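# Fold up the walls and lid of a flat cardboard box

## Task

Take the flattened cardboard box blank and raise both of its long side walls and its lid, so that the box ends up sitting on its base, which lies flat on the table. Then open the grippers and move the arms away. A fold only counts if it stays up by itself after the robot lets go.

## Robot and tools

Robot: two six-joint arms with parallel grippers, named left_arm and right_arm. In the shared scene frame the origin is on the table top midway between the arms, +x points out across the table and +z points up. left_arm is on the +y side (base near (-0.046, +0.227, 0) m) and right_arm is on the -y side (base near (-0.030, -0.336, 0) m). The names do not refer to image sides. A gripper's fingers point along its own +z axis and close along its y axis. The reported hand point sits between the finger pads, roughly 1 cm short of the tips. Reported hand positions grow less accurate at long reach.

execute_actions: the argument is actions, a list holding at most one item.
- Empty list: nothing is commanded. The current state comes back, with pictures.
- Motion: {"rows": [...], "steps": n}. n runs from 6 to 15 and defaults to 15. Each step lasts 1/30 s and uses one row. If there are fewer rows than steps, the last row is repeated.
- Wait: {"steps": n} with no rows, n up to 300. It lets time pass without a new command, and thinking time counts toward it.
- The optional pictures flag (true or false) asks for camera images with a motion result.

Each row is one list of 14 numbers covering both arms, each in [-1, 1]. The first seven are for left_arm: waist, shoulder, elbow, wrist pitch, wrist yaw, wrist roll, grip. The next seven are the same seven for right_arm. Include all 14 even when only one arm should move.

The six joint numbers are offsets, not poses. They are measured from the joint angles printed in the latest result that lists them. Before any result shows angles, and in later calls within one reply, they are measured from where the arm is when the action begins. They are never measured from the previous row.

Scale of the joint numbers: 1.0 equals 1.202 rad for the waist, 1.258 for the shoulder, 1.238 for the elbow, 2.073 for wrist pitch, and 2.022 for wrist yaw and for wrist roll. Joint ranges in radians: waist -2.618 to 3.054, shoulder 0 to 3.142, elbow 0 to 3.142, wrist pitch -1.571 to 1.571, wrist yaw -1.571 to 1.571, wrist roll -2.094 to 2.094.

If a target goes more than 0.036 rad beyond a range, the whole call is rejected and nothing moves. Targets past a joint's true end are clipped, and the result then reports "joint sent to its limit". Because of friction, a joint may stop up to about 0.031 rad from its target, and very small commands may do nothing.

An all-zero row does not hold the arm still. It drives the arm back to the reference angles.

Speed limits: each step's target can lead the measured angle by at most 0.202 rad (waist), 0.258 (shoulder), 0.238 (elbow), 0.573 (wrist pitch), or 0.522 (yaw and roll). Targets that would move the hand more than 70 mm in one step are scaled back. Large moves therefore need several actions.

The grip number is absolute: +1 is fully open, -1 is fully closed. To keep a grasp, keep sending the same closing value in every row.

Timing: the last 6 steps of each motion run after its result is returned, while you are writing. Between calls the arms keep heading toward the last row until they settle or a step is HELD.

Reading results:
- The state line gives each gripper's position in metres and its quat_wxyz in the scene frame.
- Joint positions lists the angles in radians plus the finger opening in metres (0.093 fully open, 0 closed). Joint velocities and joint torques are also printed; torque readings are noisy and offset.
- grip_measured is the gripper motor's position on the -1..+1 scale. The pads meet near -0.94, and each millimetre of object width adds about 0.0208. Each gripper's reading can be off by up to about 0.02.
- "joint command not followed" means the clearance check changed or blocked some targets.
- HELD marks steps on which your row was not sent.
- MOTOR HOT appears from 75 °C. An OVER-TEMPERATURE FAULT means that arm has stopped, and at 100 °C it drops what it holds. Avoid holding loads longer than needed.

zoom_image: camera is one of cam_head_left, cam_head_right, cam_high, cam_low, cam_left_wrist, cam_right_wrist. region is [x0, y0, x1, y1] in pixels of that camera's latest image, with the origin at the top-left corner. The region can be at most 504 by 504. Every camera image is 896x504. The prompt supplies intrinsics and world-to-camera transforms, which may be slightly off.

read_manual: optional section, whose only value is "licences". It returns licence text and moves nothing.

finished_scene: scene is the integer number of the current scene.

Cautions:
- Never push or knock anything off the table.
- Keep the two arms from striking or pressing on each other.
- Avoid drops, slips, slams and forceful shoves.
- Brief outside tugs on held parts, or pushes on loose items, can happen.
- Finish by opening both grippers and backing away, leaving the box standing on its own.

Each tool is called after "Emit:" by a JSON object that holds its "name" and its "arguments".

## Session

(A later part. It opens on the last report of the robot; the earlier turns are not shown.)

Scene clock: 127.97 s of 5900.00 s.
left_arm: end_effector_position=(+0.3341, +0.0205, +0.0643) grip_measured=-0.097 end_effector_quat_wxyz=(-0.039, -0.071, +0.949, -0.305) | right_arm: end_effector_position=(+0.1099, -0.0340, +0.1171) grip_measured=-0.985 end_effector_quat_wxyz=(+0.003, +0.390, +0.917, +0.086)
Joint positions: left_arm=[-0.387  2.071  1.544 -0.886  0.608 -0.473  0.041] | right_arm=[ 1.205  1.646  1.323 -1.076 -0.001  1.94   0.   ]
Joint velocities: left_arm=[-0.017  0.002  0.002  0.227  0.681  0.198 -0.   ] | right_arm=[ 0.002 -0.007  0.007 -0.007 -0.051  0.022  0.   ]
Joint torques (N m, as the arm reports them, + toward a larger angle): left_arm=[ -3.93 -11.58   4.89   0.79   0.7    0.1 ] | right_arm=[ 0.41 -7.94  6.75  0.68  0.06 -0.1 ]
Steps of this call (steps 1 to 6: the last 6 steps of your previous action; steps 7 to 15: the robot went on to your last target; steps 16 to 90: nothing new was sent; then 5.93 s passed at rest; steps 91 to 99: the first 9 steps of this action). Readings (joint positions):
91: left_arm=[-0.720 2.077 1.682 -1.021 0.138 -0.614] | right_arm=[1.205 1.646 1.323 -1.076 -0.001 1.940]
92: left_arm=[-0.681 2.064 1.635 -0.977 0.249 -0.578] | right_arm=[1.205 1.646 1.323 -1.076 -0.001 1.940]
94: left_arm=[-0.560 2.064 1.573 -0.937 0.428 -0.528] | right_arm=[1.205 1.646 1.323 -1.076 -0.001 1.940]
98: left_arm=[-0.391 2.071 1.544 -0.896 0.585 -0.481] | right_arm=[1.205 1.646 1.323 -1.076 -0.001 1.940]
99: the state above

Emit:
{"name": "execute_actions", "arguments": {"actions": [{"rows": [[-0.02,-0.02,-0.12,0.095,0.063,0.017,-0.1, 0,0,0,0,0,0,-1],[-0.03,-0.03,-0.18,0.14,0.063,0.017,-0.1, 0,0,0,0,0,0,-1],[-0.037,-0.041,-0.234,0.190,0.068,0.017,-0.1, 0,0,0,0,0,0,-1]], "steps": 15}], "pictures": true}}

Scene clock: 128.47 s of 5900.00 s.
left_arm: end_effector_position=(+0.3001, -0.0031, +0.0300) grip_measured=-0.098 end_effector_quat_wxyz=(-0.033, -0.020, +0.929, -0.368) | right_arm: end_effector_position=(+0.1099, -0.0340, +0.1171) grip_measured=-0.985 end_effector_quat_wxyz=(+0.003, +0.390, +0.917, +0.086)
Joint positions: left_arm=[-0.427  2.029  1.267 -0.581  0.729 -0.445  0.04 ] | right_arm=[ 1.205  1.646  1.323 -1.076 -0.001  1.94   0.   ]
Joint velocities: left_arm=[-0.017  0.002 -0.002  0.564  0.022  0.066  0.001] | right_arm=[-0.002  0.012  0.002 -0.022 -0.037  0.037  0.   ]
Joint torques (N m, as the arm reports them, + toward a larger angle): left_arm=[ -0.22 -10.81   4.79   1.02   0.57   0.02] | right_arm=[ 0.4  -7.89  6.73  0.67  0.06 -0.09]
Steps of this call (steps 1 to 6: the last 6 steps of your previous action; steps 7 to 15: the first 9 steps of this action). Readings (joint positions):
7: left_arm=[-0.433 2.064 1.518 -0.830 0.706 -0.449] | right_arm=[1.205 1.646 1.323 -1.076 -0.001 1.940]
8: left_arm=[-0.432 2.048 1.467 -0.774 0.713 -0.447] | right_arm=[1.205 1.646 1.323 -1.076 -0.001 1.940]
10: left_arm=[-0.430 2.027 1.346 -0.675 0.721 -0.446] | right_arm=[1.205 1.646 1.323 -1.076 -0.001 1.940]
14: left_arm=[-0.427 2.029 1.267 -0.602 0.728 -0.445] | right_arm=[1.205 1.646 1.323 -1.076 -0.001 1.940]
15: the state above
camera_calibration (this result's frames):
cam_left_wrist: T_world_to_cam=[[0.0573555, -0.732413, 0.678441, -0.038266], [-0.879792, 0.284123, 0.381104, 0.290125], [-0.471886, -0.618745, -0.628075, 0.2393], [0, 0, 0, 1]] pos_world=[0.370367, 0.037608, 0.0656918]
cam_right_wrist: T_world_to_cam=[[-0.722549, -0.671992, -0.162327, 0.0736821], [-0.655963, 0.592295, 0.467867, 0.0754781], [-0.218257, 0.444537, -0.868764, 0.226066], [0, 0, 0, 1]] pos_world=[0.15209, -0.0956862, 0.173045]

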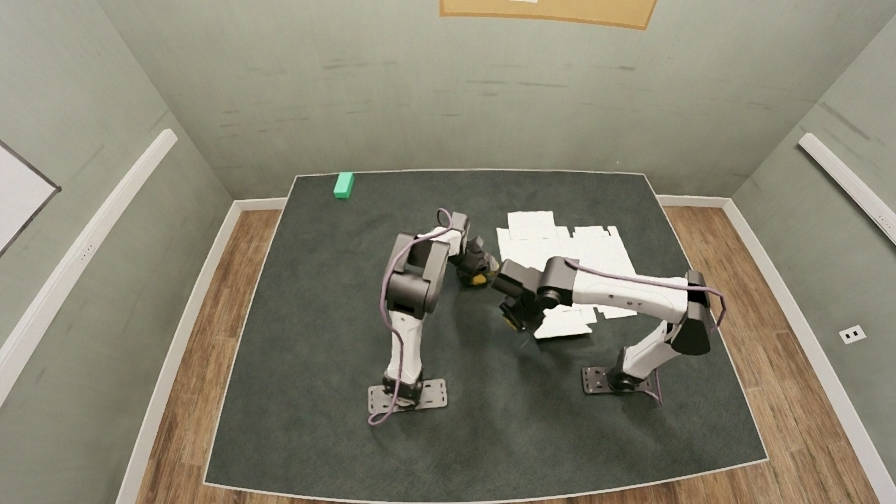

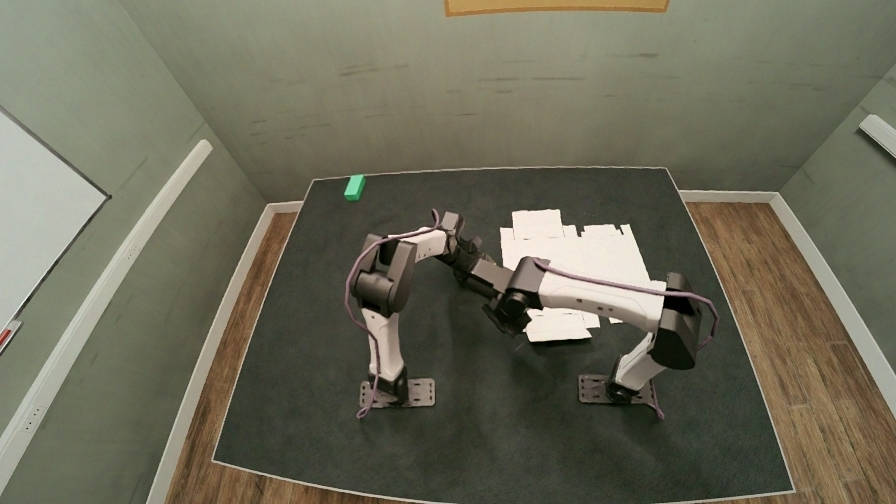

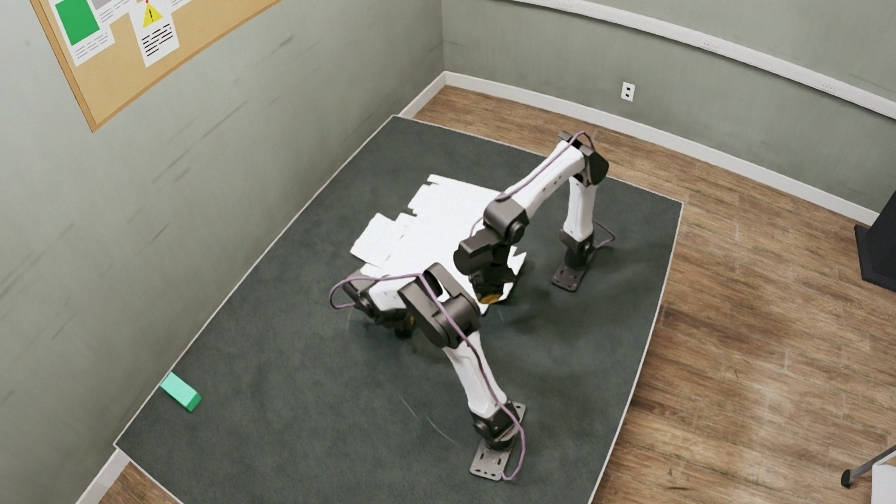

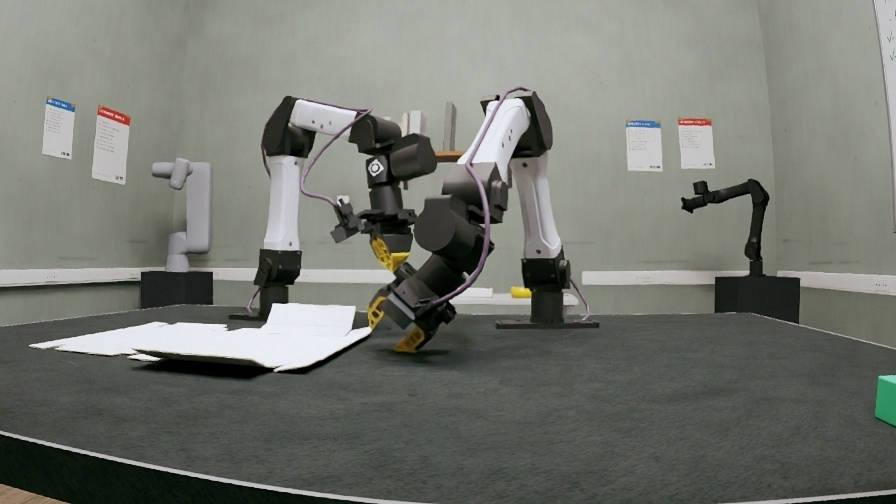

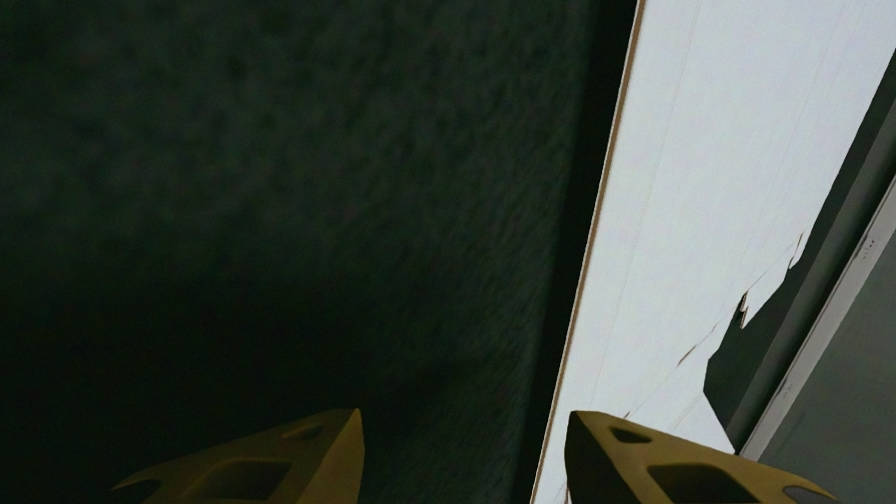

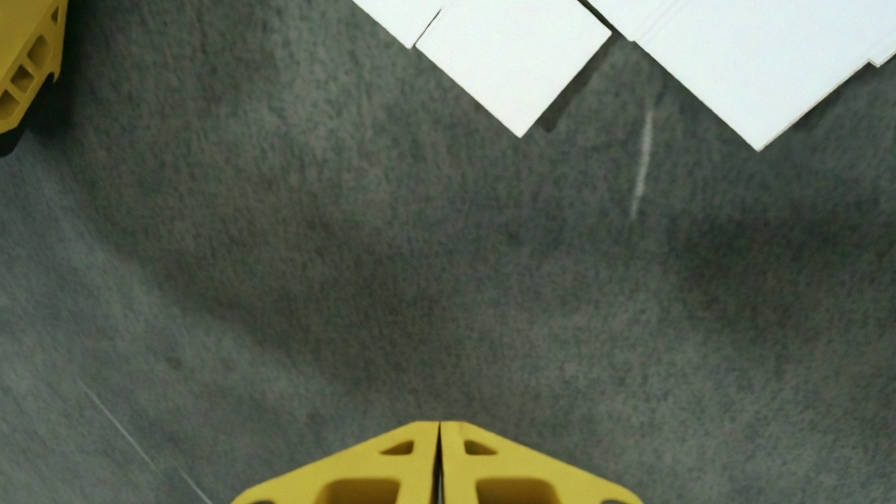

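Emit:
{"name": "execute_actions", "arguments": {"actions": [{"rows": [[-0.02,0.008,0.008,0.044,-0.004,-0.014,-0.1, 0,0,0,0,0,0,-1],[-0.04,0.016,0.016,0.053,-0.008,-0.028,-0.1, 0,0,0,0,0,0,-1],[-0.06,0.024,0.024,0.062,-0.012,-0.042,-0.1, 0,0,0,0,0,0,-1],[-0.08,0.032,0.032,0.071,-0.016,-0.056,-0.1, 0,0,0,0,0,0,-1],[-0.10,0.040,0.040,0.080,-0.020,-0.070,-0.1, 0,0,0,0,0,0,-1],[-0.12,0.048,0.048,0.089,-0.024,-0.084,-0.1, 0,0,0,0,0,0,-1],[-0.142,0.058,0.057,0.100,-0.03,-0.100,-0.1, 0,0,0,0,0,0,-1]], "steps": 15}], "pictures": true}}

Scene clock: 129.30 s of 5900.00 s.
left_arm: end_effector_position=(+0.2989, -0.0675, +0.0288) grip_measured=-0.098 end_effector_quat_wxyz=(-0.015, +0.011, +0.927, -0.374) | right_arm: end_effector_position=(+0.1099, -0.0340, +0.1171) grip_measured=-0.985 end_effector_quat_wxyz=(+0.003, +0.390, +0.917, +0.086)
Joint positions: left_arm=[-0.582  2.076  1.314 -0.436  0.687 -0.579  0.04 ] | right_arm=[ 1.205  1.646  1.323 -1.076 -0.001  1.94   0.   ]
Joint velocities: left_arm=[-0.256 -0.002  0.149  0.3   -0.037 -0.315 -0.001] | right_arm=[ 0.002  0.002 -0.022  0.007 -0.007 -0.081  0.   ]
Joint torques (N m, as the arm reports them, + toward a larger angle): left_arm=[ 0.18 -8.71  6.85  1.4   0.18 -0.08] | right_arm=[ 0.4  -7.89  6.77  0.67  0.05 -0.1 ]
Steps of this call (steps 1 to 6: the last 6 steps of your previous action; steps 7 to 16: the robot went on to your last target; steps 17 to 25: the first 9 steps of this action). Readings (joint positions):
17: left_arm=[-0.429 2.029 1.267 -0.513 0.732 -0.448] | right_arm=[1.205 1.646 1.323 -1.076 -0.001 1.940]
18: left_arm=[-0.434 2.029 1.267 -0.510 0.729 -0.457] | right_arm=[1.205 1.646 1.323 -1.076 -0.001 1.940]
20: left_arm=[-0.463 2.034 1.271 -0.496 0.719 -0.485] | right_arm=[1.205 1.646 1.323 -1.076 -0.001 1.940]
24: left_arm=[-0.566 2.073 1.307 -0.443 0.698 -0.565] | right_arm=[1.205 1.646 1.323 -1.076 -0.001 1.940]
25: the state above
camera_calibration (this result's frames):
cam_left_wrist: T_world_to_cam=[[-0.0147261, -0.724203, 0.689429, -0.062699], [-0.886156, 0.328834, 0.326491, 0.314259], [-0.463154, -0.606134, -0.646599, 0.196917], [0, 0, 0, 1]] pos_world=[0.368762, -0.0293878, 0.0679498]
cam_right_wrist: T_world_to_cam=[[-0.722549, -0.671992, -0.162327, 0.0736821], [-0.655963, 0.592295, 0.467867, 0.0754781], [-0.218257, 0.444537, -0.868764, 0.226066], [0, 0, 0, 1]] pos_world=[0.15209, -0.0956862, 0.173045]

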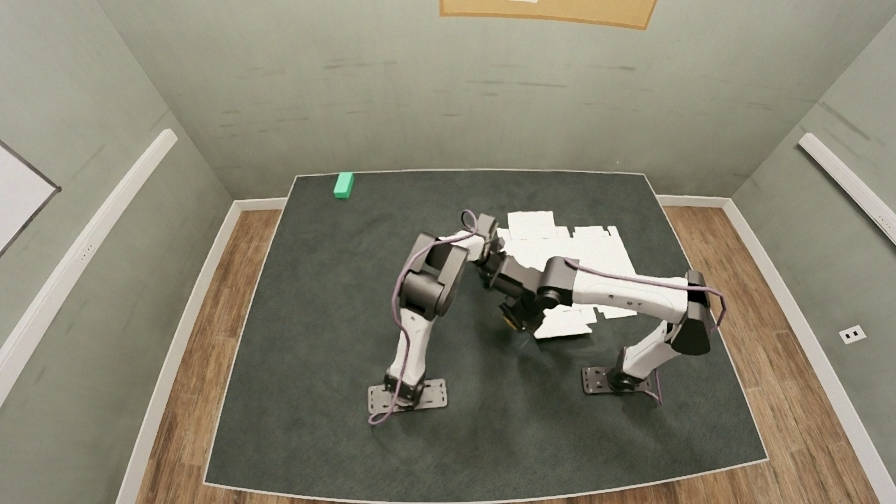

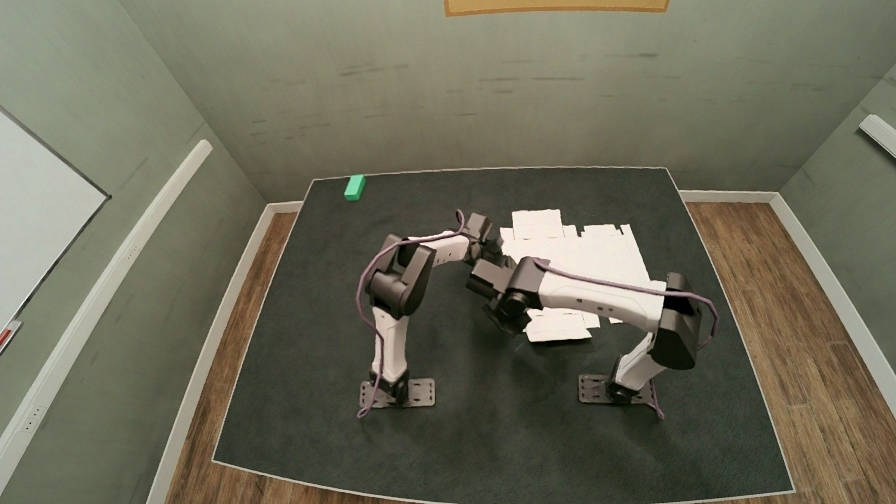

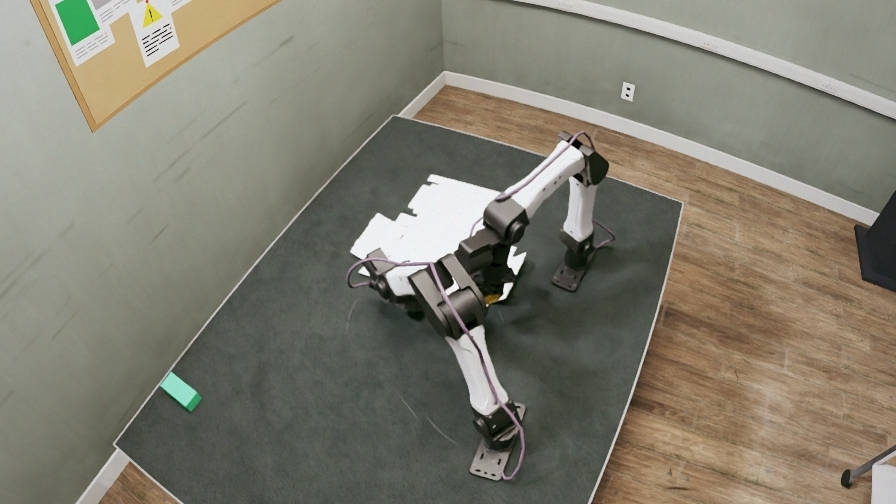

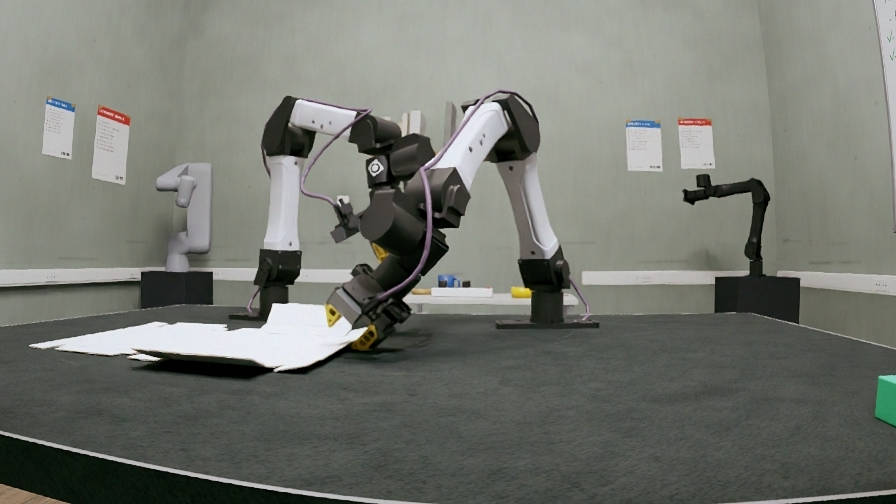

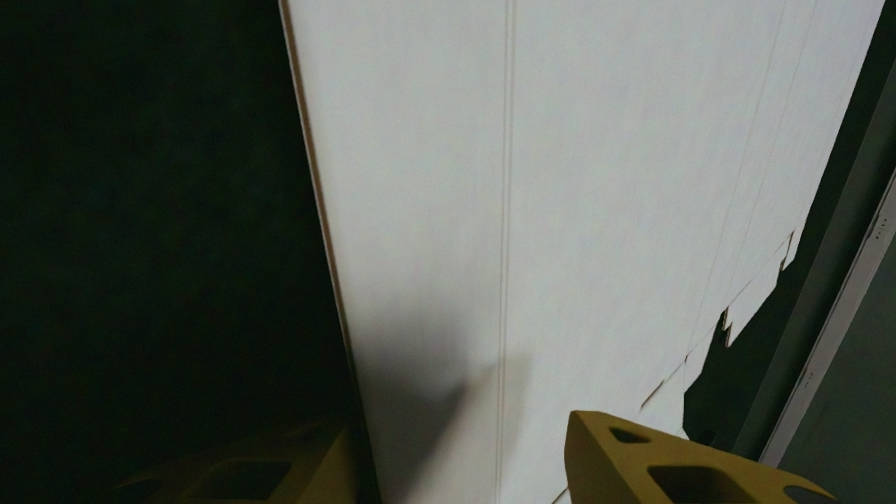

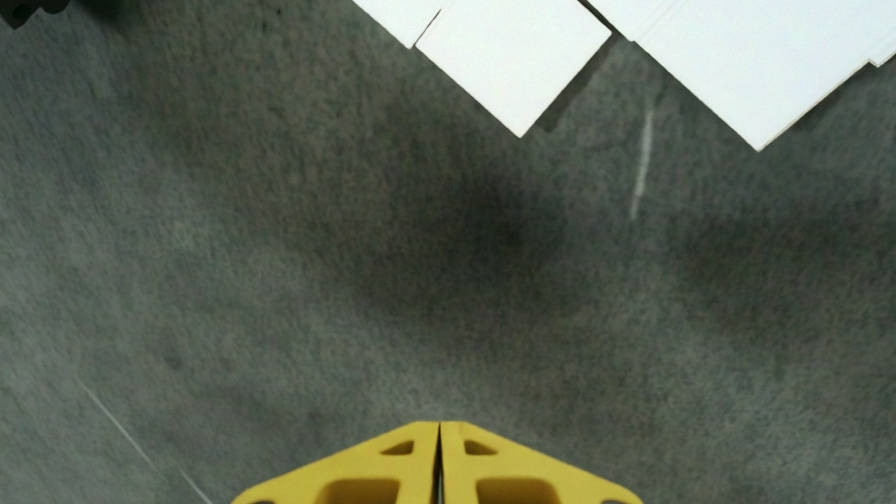

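Emit:
{"name": "execute_actions", "arguments": {"actions": [{"rows": [[-0.013,0.014,0.019,0.027,-0.006,-0.031,-1, 0,0,0,0,0,0,-1]], "steps": 15}], "pictures": true}}

Scene clock: 129.80 s of 5900.00 s.
left_arm: end_effector_position=(+0.3030, -0.0806, +0.0347) grip_measured=-0.973 end_effector_quat_wxyz=(-0.012, +0.003, +0.920, -0.391) | right_arm: end_effector_position=(+0.1099, -0.0340, +0.1171) grip_measured=-0.985 end_effector_quat_wxyz=(+0.003, +0.390, +0.917, +0.086)
Joint positions: left_arm=[-0.599  2.083  1.325 -0.386  0.705 -0.639  0.   ] | right_arm=[ 1.205  1.646  1.323 -1.076 -0.001  1.94   0.   ]
Joint velocities: left_arm=[-0.002 -0.012 -0.012  0.022 -0.007 -0.051  0.   ] | right_arm=[-0.012 -0.017  0.002 -0.051 -0.051  0.022  0.   ]
Joint torques (N m, as the arm reports them, + toward a larger angle): left_arm=[ 0.26 -9.95  6.74  1.35  0.09 -0.04] | right_arm=[ 0.44 -7.93  6.75  0.68  0.06 -0.09]
Steps of this call (steps 1 to 6: the last 6 steps of your previous action; steps 7 to 15: the first 9 steps of this action). Readings (joint positions):
7: left_arm=[-0.599 2.083 1.320 -0.403 0.681 -0.627] | right_arm=[1.205 1.646 1.323 -1.076 -0.001 1.940]
8: left_arm=[-0.599 2.083 1.320 -0.403 0.681 -0.630] | right_arm=[1.205 1.646 1.323 -1.076 -0.001 1.940]
10: left_arm=[-0.599 2.083 1.320 -0.398 0.687 -0.633] | right_arm=[1.205 1.646 1.323 -1.076 -0.001 1.940]
14: left_arm=[-0.599 2.083 1.325 -0.386 0.705 -0.638] | right_arm=[1.205 1.646 1.323 -1.076 -0.001 1.940]
15: the state above
camera_calibration (this result's frames):
cam_left_wrist: T_world_to_cam=[[-0.000635297, -0.69799, 0.716107, -0.0793326], [-0.891735, 0.324475, 0.315475, 0.322053], [-0.452557, -0.638378, -0.622629, 0.188071], [0, 0, 0, 1]] pos_world=[0.372248, -0.039811, 0.0723095]
cam_right_wrist: T_world_to_cam=[[-0.722549, -0.671992, -0.162327, 0.0736821], [-0.655963, 0.592295, 0.467867, 0.0754781], [-0.218257, 0.444537, -0.868764, 0.226066], [0, 0, 0, 1]] pos_world=[0.15209, -0.0956862, 0.173045]

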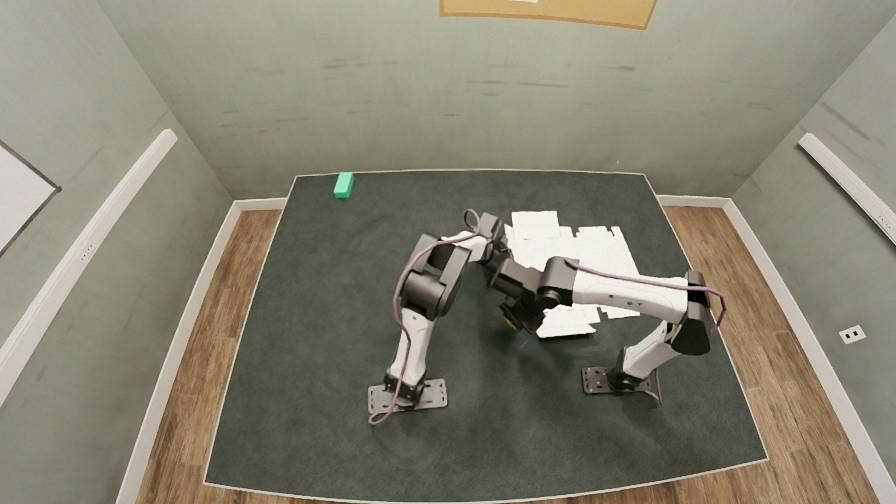

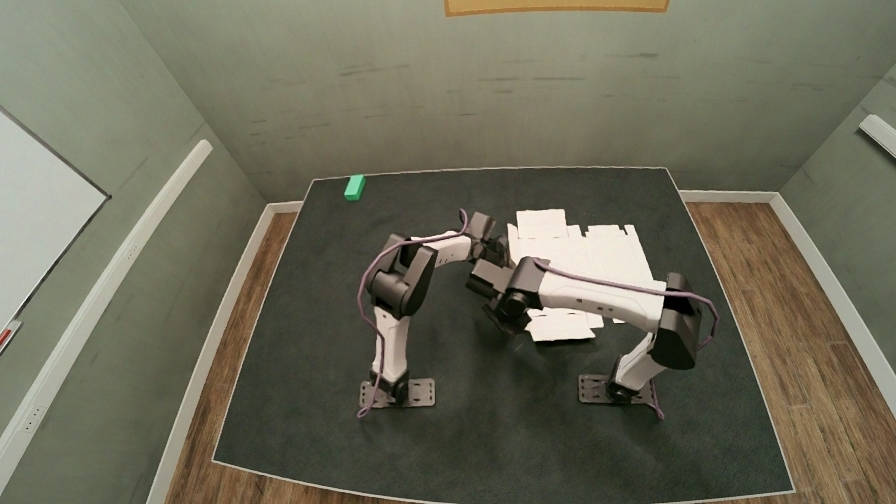

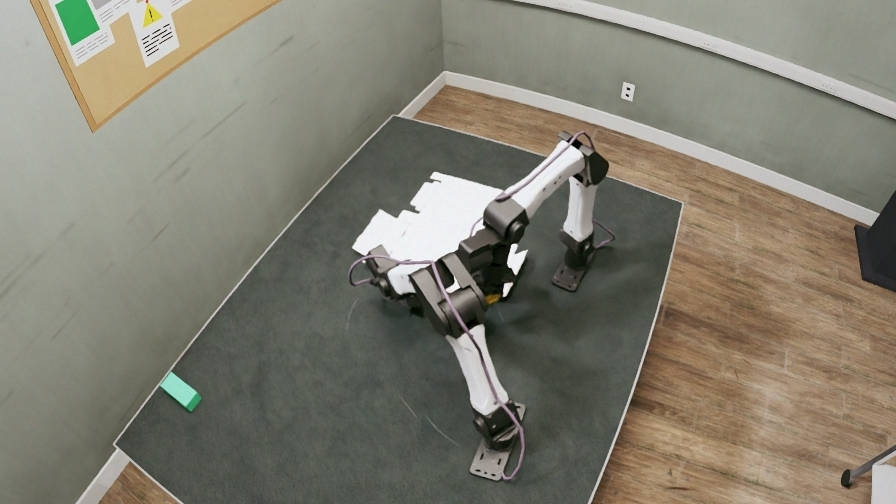

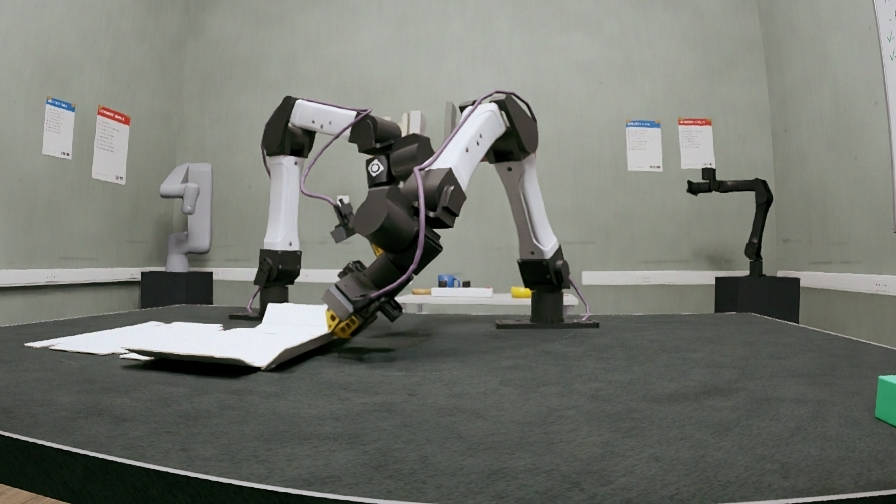

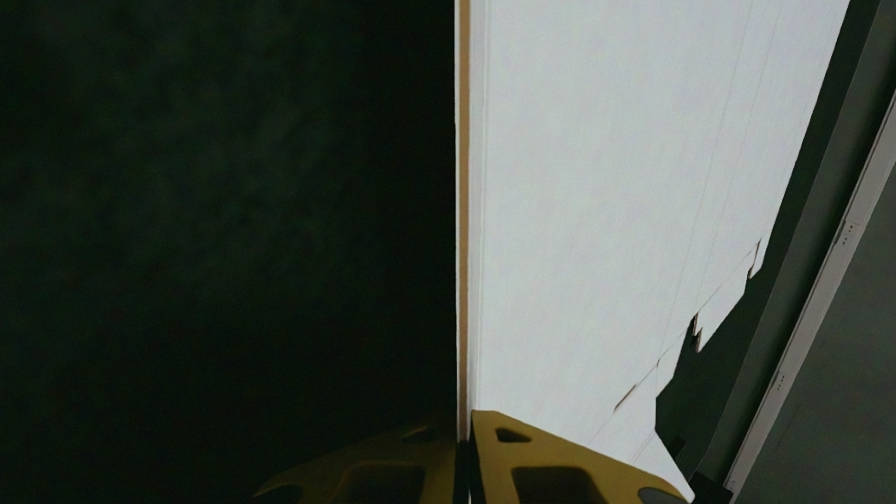

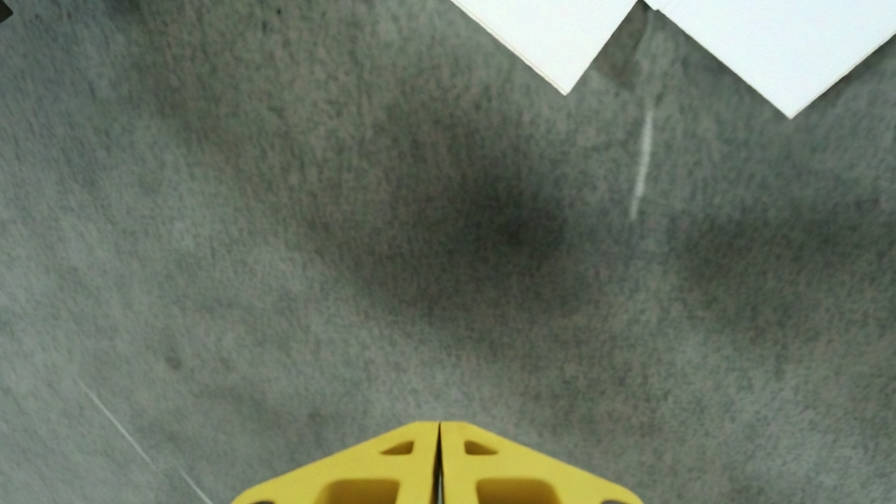

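Emit:
{"name": "execute_actions", "arguments": {"actions": [{"rows": [[-0.006,0.004,0.026,-0.025,-0.025,0.003,-1, 0,0,0,0,0,0,-1],[-0.012,0.008,0.053,-0.049,-0.05,0.005,-1, 0,0,0,0,0,0,-1],[-0.019,0.012,0.079,-0.074,-0.07,0.008,-1, 0,0,0,0,0,0,-1],[-0.025,0.016,0.105,-0.098,-0.09,0.011,-1, 0,0,0,0,0,0,-1],[-0.031,0.02,0.132,-0.123,-0.11,0.013,-1, 0,0,0,0,0,0,-1],[-0.037,0.024,0.158,-0.147,-0.13,0.016,-1, 0,0,0,0,0,0,-1],[-0.044,0.028,0.184,-0.172,-0.15,0.019,-1, 0,0,0,0,0,0,-1],[-0.05,0.032,0.211,-0.196,-0.17,0.021,-1, 0,0,0,0,0,0,-1],[-0.056,0.035,0.240,-0.224,-0.186,0.024,-1, 0,0,0,0,0,0,-1]], "steps": 15}]}}

Scene clock: 131.23 s of 5900.00 s.
left_arm: end_effector_position=(+0.3182, -0.0841, +0.0566) grip_measured=-0.973 end_effector_quat_wxyz=(+0.013, +0.006, +0.953, -0.301) | right_arm: end_effector_position=(+0.1099, -0.0340, +0.1171) grip_measured=-0.985 end_effector_quat_wxyz=(+0.003, +0.390, +0.917, +0.086)
Joint positions: left_arm=[-0.649  2.101  1.547 -0.653  0.505 -0.619  0.   ] | right_arm=[ 1.205  1.646  1.323 -1.076 -0.001  1.94   0.   ]
Joint velocities: left_arm=[-0.237  0.129  0.974 -1.223 -0.901  0.051  0.   ] | right_arm=[ 0.007 -0.017  0.002 -0.007  0.007  0.081  0.   ]
Joint torques (N m, as the arm reports them, + toward a larger angle): left_arm=[ -0.19 -10.11   7.53   1.09  -0.07   0.12] | right_arm=[ 0.43 -7.91  6.73  0.67  0.06 -0.09]
Steps of this call (steps 1 to 6: the last 6 steps of your previous action; steps 7 to 15: the robot went on to your last target; steps 16 to 34: nothing new was sent; steps 35 to 43: the first 9 steps of this action). Readings (joint positions):
35: left_arm=[-0.599 2.083 1.329 -0.390 0.705 -0.640] | right_arm=[1.205 1.646 1.323 -1.076 -0.001 1.940]
36: left_arm=[-0.601 2.083 1.339 -0.405 0.696 -0.640] | right_arm=[1.205 1.646 1.323 -1.076 -0.001 1.940]
38: left_arm=[-0.609 2.084 1.382 -0.461 0.657 -0.635] | right_arm=[1.205 1.646 1.323 -1.076 -0.001 1.940]
42: left_arm=[-0.641 2.097 1.512 -0.611 0.538 -0.622] | right_arm=[1.205 1.646 1.323 -1.076 -0.001 1.940]
43: the state above

Emit:
{"name": "execute_actions", "arguments": {"actions": [{"rows": [[-0.014,0.021,0.058,-0.092,-0.085,0.010,-1, 0,0,0,0,0,0,-1],[-0.023,0.037,0.092,-0.116,-0.106,0.007,-1, 0,0,0,0,0,0,-1],[-0.033,0.053,0.126,-0.140,-0.127,0.004,-1, 0,0,0,0,0,0,-1],[-0.042,0.069,0.160,-0.164,-0.148,0.001,-1, 0,0,0,0,0,0,-1],[-0.051,0.085,0.194,-0.188,-0.169,-0.002,-1, 0,0,0,0,0,0,-1],[-0.061,0.101,0.228,-0.212,-0.190,-0.005,-1, 0,0,0,0,0,0,-1],[-0.070,0.117,0.262,-0.236,-0.211,-0.008,-1, 0,0,0,0,0,0,-1],[-0.080,0.133,0.296,-0.260,-0.232,-0.010,-1, 0,0,0,0,0,0,-1],[-0.089,0.152,0.333,-0.286,-0.254,-0.012,-1, 0,0,0,0,0,0,-1]], "steps": 15}]}}

Emit:
{"name": "execute_actions", "arguments": {"actions": [{"steps": 15}], "pictures": true}}

Scene clock: 132.03 s of 5900.00 s.
left_arm: end_effector_position=(+0.3184, -0.0686, +0.0520) grip_measured=-0.973 end_effector_quat_wxyz=(+0.005, +0.001, +0.993, -0.118) | right_arm: end_effector_position=(+0.1099, -0.0340, +0.1171) grip_measured=-0.985 end_effector_quat_wxyz=(+0.003, +0.390, +0.917, +0.086)
Joint positions: left_arm=[-0.728  2.238  1.871 -1.058  0.186 -0.627  0.   ] | right_arm=[ 1.205  1.646  1.323 -1.076 -0.001  1.94   0.   ]
Joint velocities: left_arm=[-0.379  0.608  1.238 -1.136 -0.945 -0.168  0.   ] | right_arm=[-0.012 -0.002  0.022  0.022  0.022 -0.022  0.   ]
Joint torques (N m, as the arm reports them, + toward a larger angle): left_arm=[ -0.25 -10.95   7.07   0.61  -0.43   0.  ] | right_arm=[ 0.37 -7.9   6.76  0.68  0.06 -0.09]
Steps of this call (steps 1 to 6: the last 6 steps of your previous action; steps 7 to 15: the robot went on to your last target; steps 16 to 24: the first 9 steps of this action). Readings (joint positions):
16: left_arm=[-0.667 2.103 1.608 -0.821 0.371 -0.610] | right_arm=[1.205 1.646 1.323 -1.076 -0.001 1.940]
17: left_arm=[-0.667 2.107 1.616 -0.831 0.365 -0.610] | right_arm=[1.205 1.646 1.323 -1.076 -0.001 1.940]
19: left_arm=[-0.674 2.134 1.667 -0.880 0.333 -0.613] | right_arm=[1.205 1.646 1.323 -1.076 -0.001 1.940]
23: left_arm=[-0.715 2.216 1.827 -1.017 0.219 -0.623] | right_arm=[1.205 1.646 1.323 -1.076 -0.001 1.940]
24: the state above

Scene clock: 132.53 s of 5900.00 s.
left_arm: end_effector_position=(+0.3076, -0.0493, +0.0528) grip_measured=-0.973 end_effector_quat_wxyz=(-0.000, -0.002, +1.000, -0.028) | right_arm: end_effector_position=(+0.1099, -0.0340, +0.1171) grip_measured=-0.985 end_effector_quat_wxyz=(+0.003, +0.390, +0.917, +0.086)
Joint positions: left_arm=[-0.759  2.267  1.942 -1.212  0.045 -0.65   0.   ] | right_arm=[ 1.205  1.646  1.323 -1.076 -0.001  1.94   0.   ]
Joint velocities: left_arm=[-0.032  0.002 -0.002 -0.051 -0.007  0.051  0.   ] | right_arm=[ 0.002  0.007 -0.002 -0.051 -0.022 -0.007  0.   ]
Joint torques (N m, as the arm reports them, + toward a larger angle): left_arm=[  0.51 -10.49   7.41   0.16  -0.52   0.07] | right_arm=[ 0.4  -7.92  6.73  0.67  0.06 -0.1 ]
Kept back: nothing.
Steps of this call (steps 1 to 6: the last 6 steps of your previous action; steps 7 to 15: the robot went on to your last target). Readings (joint positions):
1: left_arm=[-0.740 2.254 1.904 -1.088 0.157 -0.631] | right_arm=[1.205 1.646 1.323 -1.076 -0.001 1.940]
2: left_arm=[-0.750 2.263 1.924 -1.108 0.133 -0.635] | right_arm=[1.205 1.646 1.323 -1.076 -0.001 1.940]
4: left_arm=[-0.759 2.267 1.939 -1.141 0.102 -0.642] | right_arm=[1.205 1.646 1.323 -1.076 -0.001 1.940]
8: left_arm=[-0.759 2.267 1.942 -1.187 0.066 -0.648] | right_arm=[1.205 1.646 1.323 -1.076 -0.001 1.940]
15: the state above
camera_calibration (this result's frames):
cam_left_wrist: T_world_to_cam=[[-0.00122031, -0.998728, 0.0504143, -0.0499691], [-0.902134, 0.022851, 0.430851, 0.292517], [-0.431455, -0.0449547, -0.901014, 0.258873], [0, 0, 0, 1]] pos_world=[0.375521, -0.0449523, 0.109736]
cam_right_wrist: T_world_to_cam=[[-0.722549, -0.671992, -0.162327, 0.0736821], [-0.655963, 0.592295, 0.467867, 0.0754781], [-0.218257, 0.444537, -0.868764, 0.226066], [0, 0, 0, 1]] pos_world=[0.15209, -0.0956862, 0.173045]

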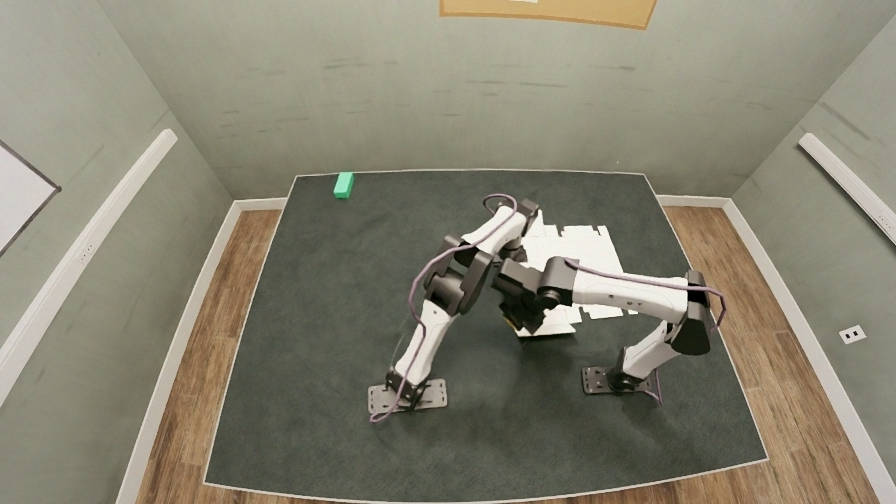

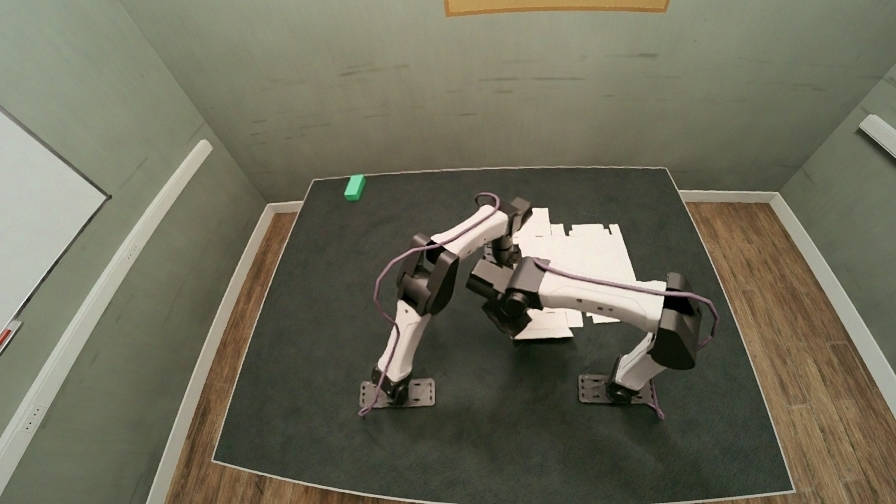

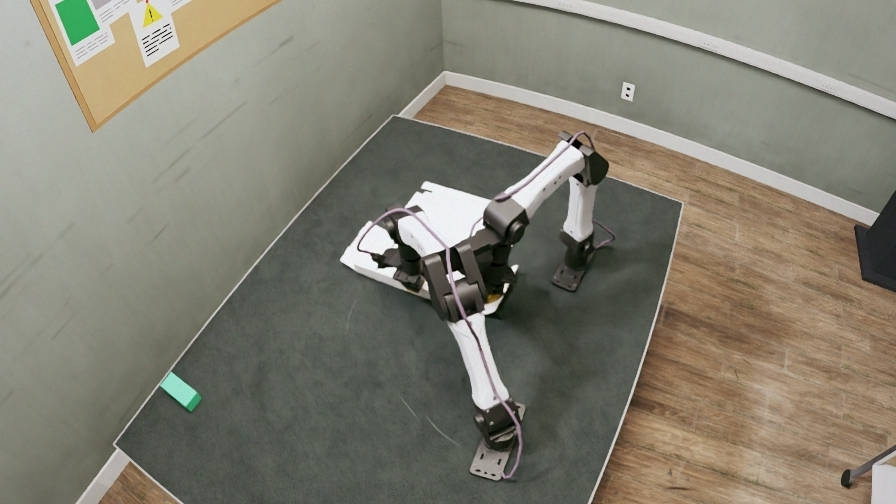

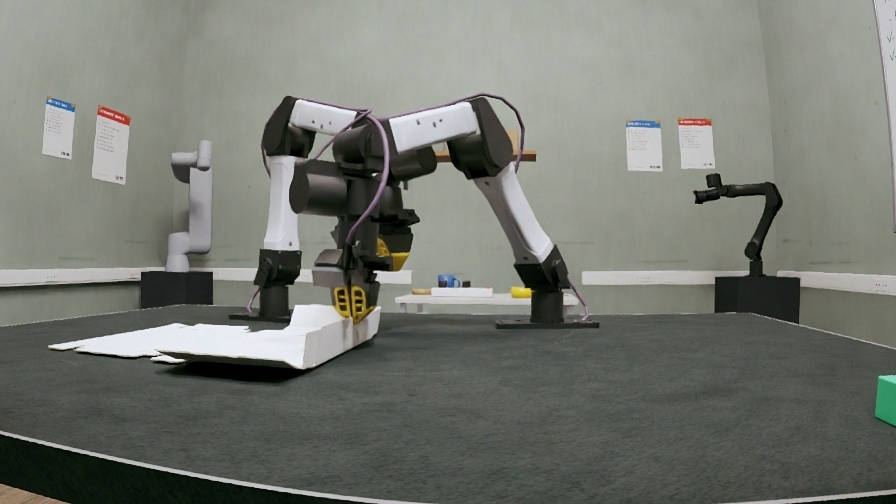

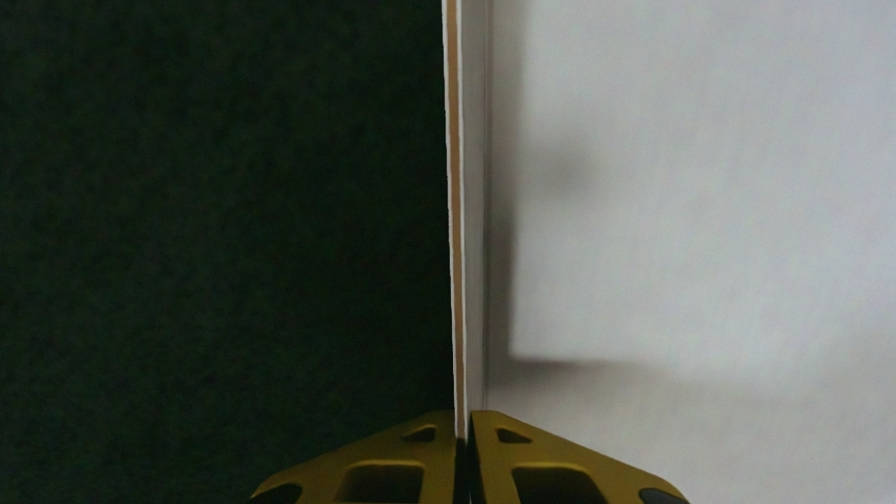

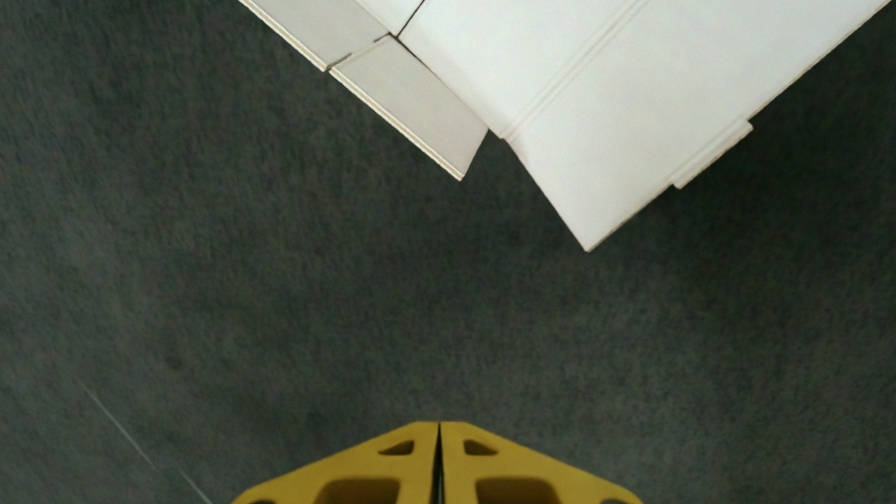

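Emit:
{"name": "execute_actions", "arguments": {"actions": [{"rows": [[0,0,0,0,0,0,-1, 0.107,0.012,-0.11,0.09,0.327,-0.375,0.0]], "steps": 15}]}}

Scene clock: 135.53 s of 5900.00 s.
left_arm: end_effector_position=(+0.3059, -0.0496, +0.0528) grip_measured=-0.973 end_effector_quat_wxyz=(-0.004, -0.003, +1.000, -0.030) | right_arm: end_effector_position=(+0.1519, -0.0486, +0.1066) grip_measured=-0.003 end_effector_quat_wxyz=(+0.284, +0.046, +0.958, +0.007)
Joint positions: left_arm=[-0.759  2.267  1.942 -1.217  0.053 -0.654  0.   ] | right_arm=[ 1.337  1.663  1.2   -0.931  0.551  1.313  0.045]
Joint velocities: left_arm=[-0.007 -0.012 -0.017 -0.037 -0.037 -0.022  0.   ] | right_arm=[-0.002  0.007 -0.012  0.198  0.652 -0.857  0.   ]
Joint torques (N m, as the arm reports them, + toward a larger angle): left_arm=[  0.08 -12.29   6.01   0.52  -0.08   0.  ] | right_arm=[ 0.16 -8.14  5.63  0.76  0.39 -0.17]
Steps of this call (steps 1 to 15: the robot went on to your last target; steps 16 to 81: nothing new was sent; steps 82 to 90: the first 9 steps of this action). Readings (joint positions):
82: left_arm=[-0.759 2.267 1.942 -1.217 0.044 -0.651] | right_arm=[1.223 1.644 1.302 -1.046 0.082 1.858]
83: left_arm=[-0.759 2.267 1.942 -1.217 0.046 -0.653] | right_arm=[1.256 1.642 1.272 -1.009 0.187 1.758]
85: left_arm=[-0.759 2.267 1.942 -1.217 0.050 -0.654] | right_arm=[1.316 1.652 1.222 -0.972 0.350 1.567]
89: left_arm=[-0.759 2.267 1.942 -1.217 0.053 -0.654] | right_arm=[1.337 1.663 1.200 -0.940 0.525 1.343]
90: the state above


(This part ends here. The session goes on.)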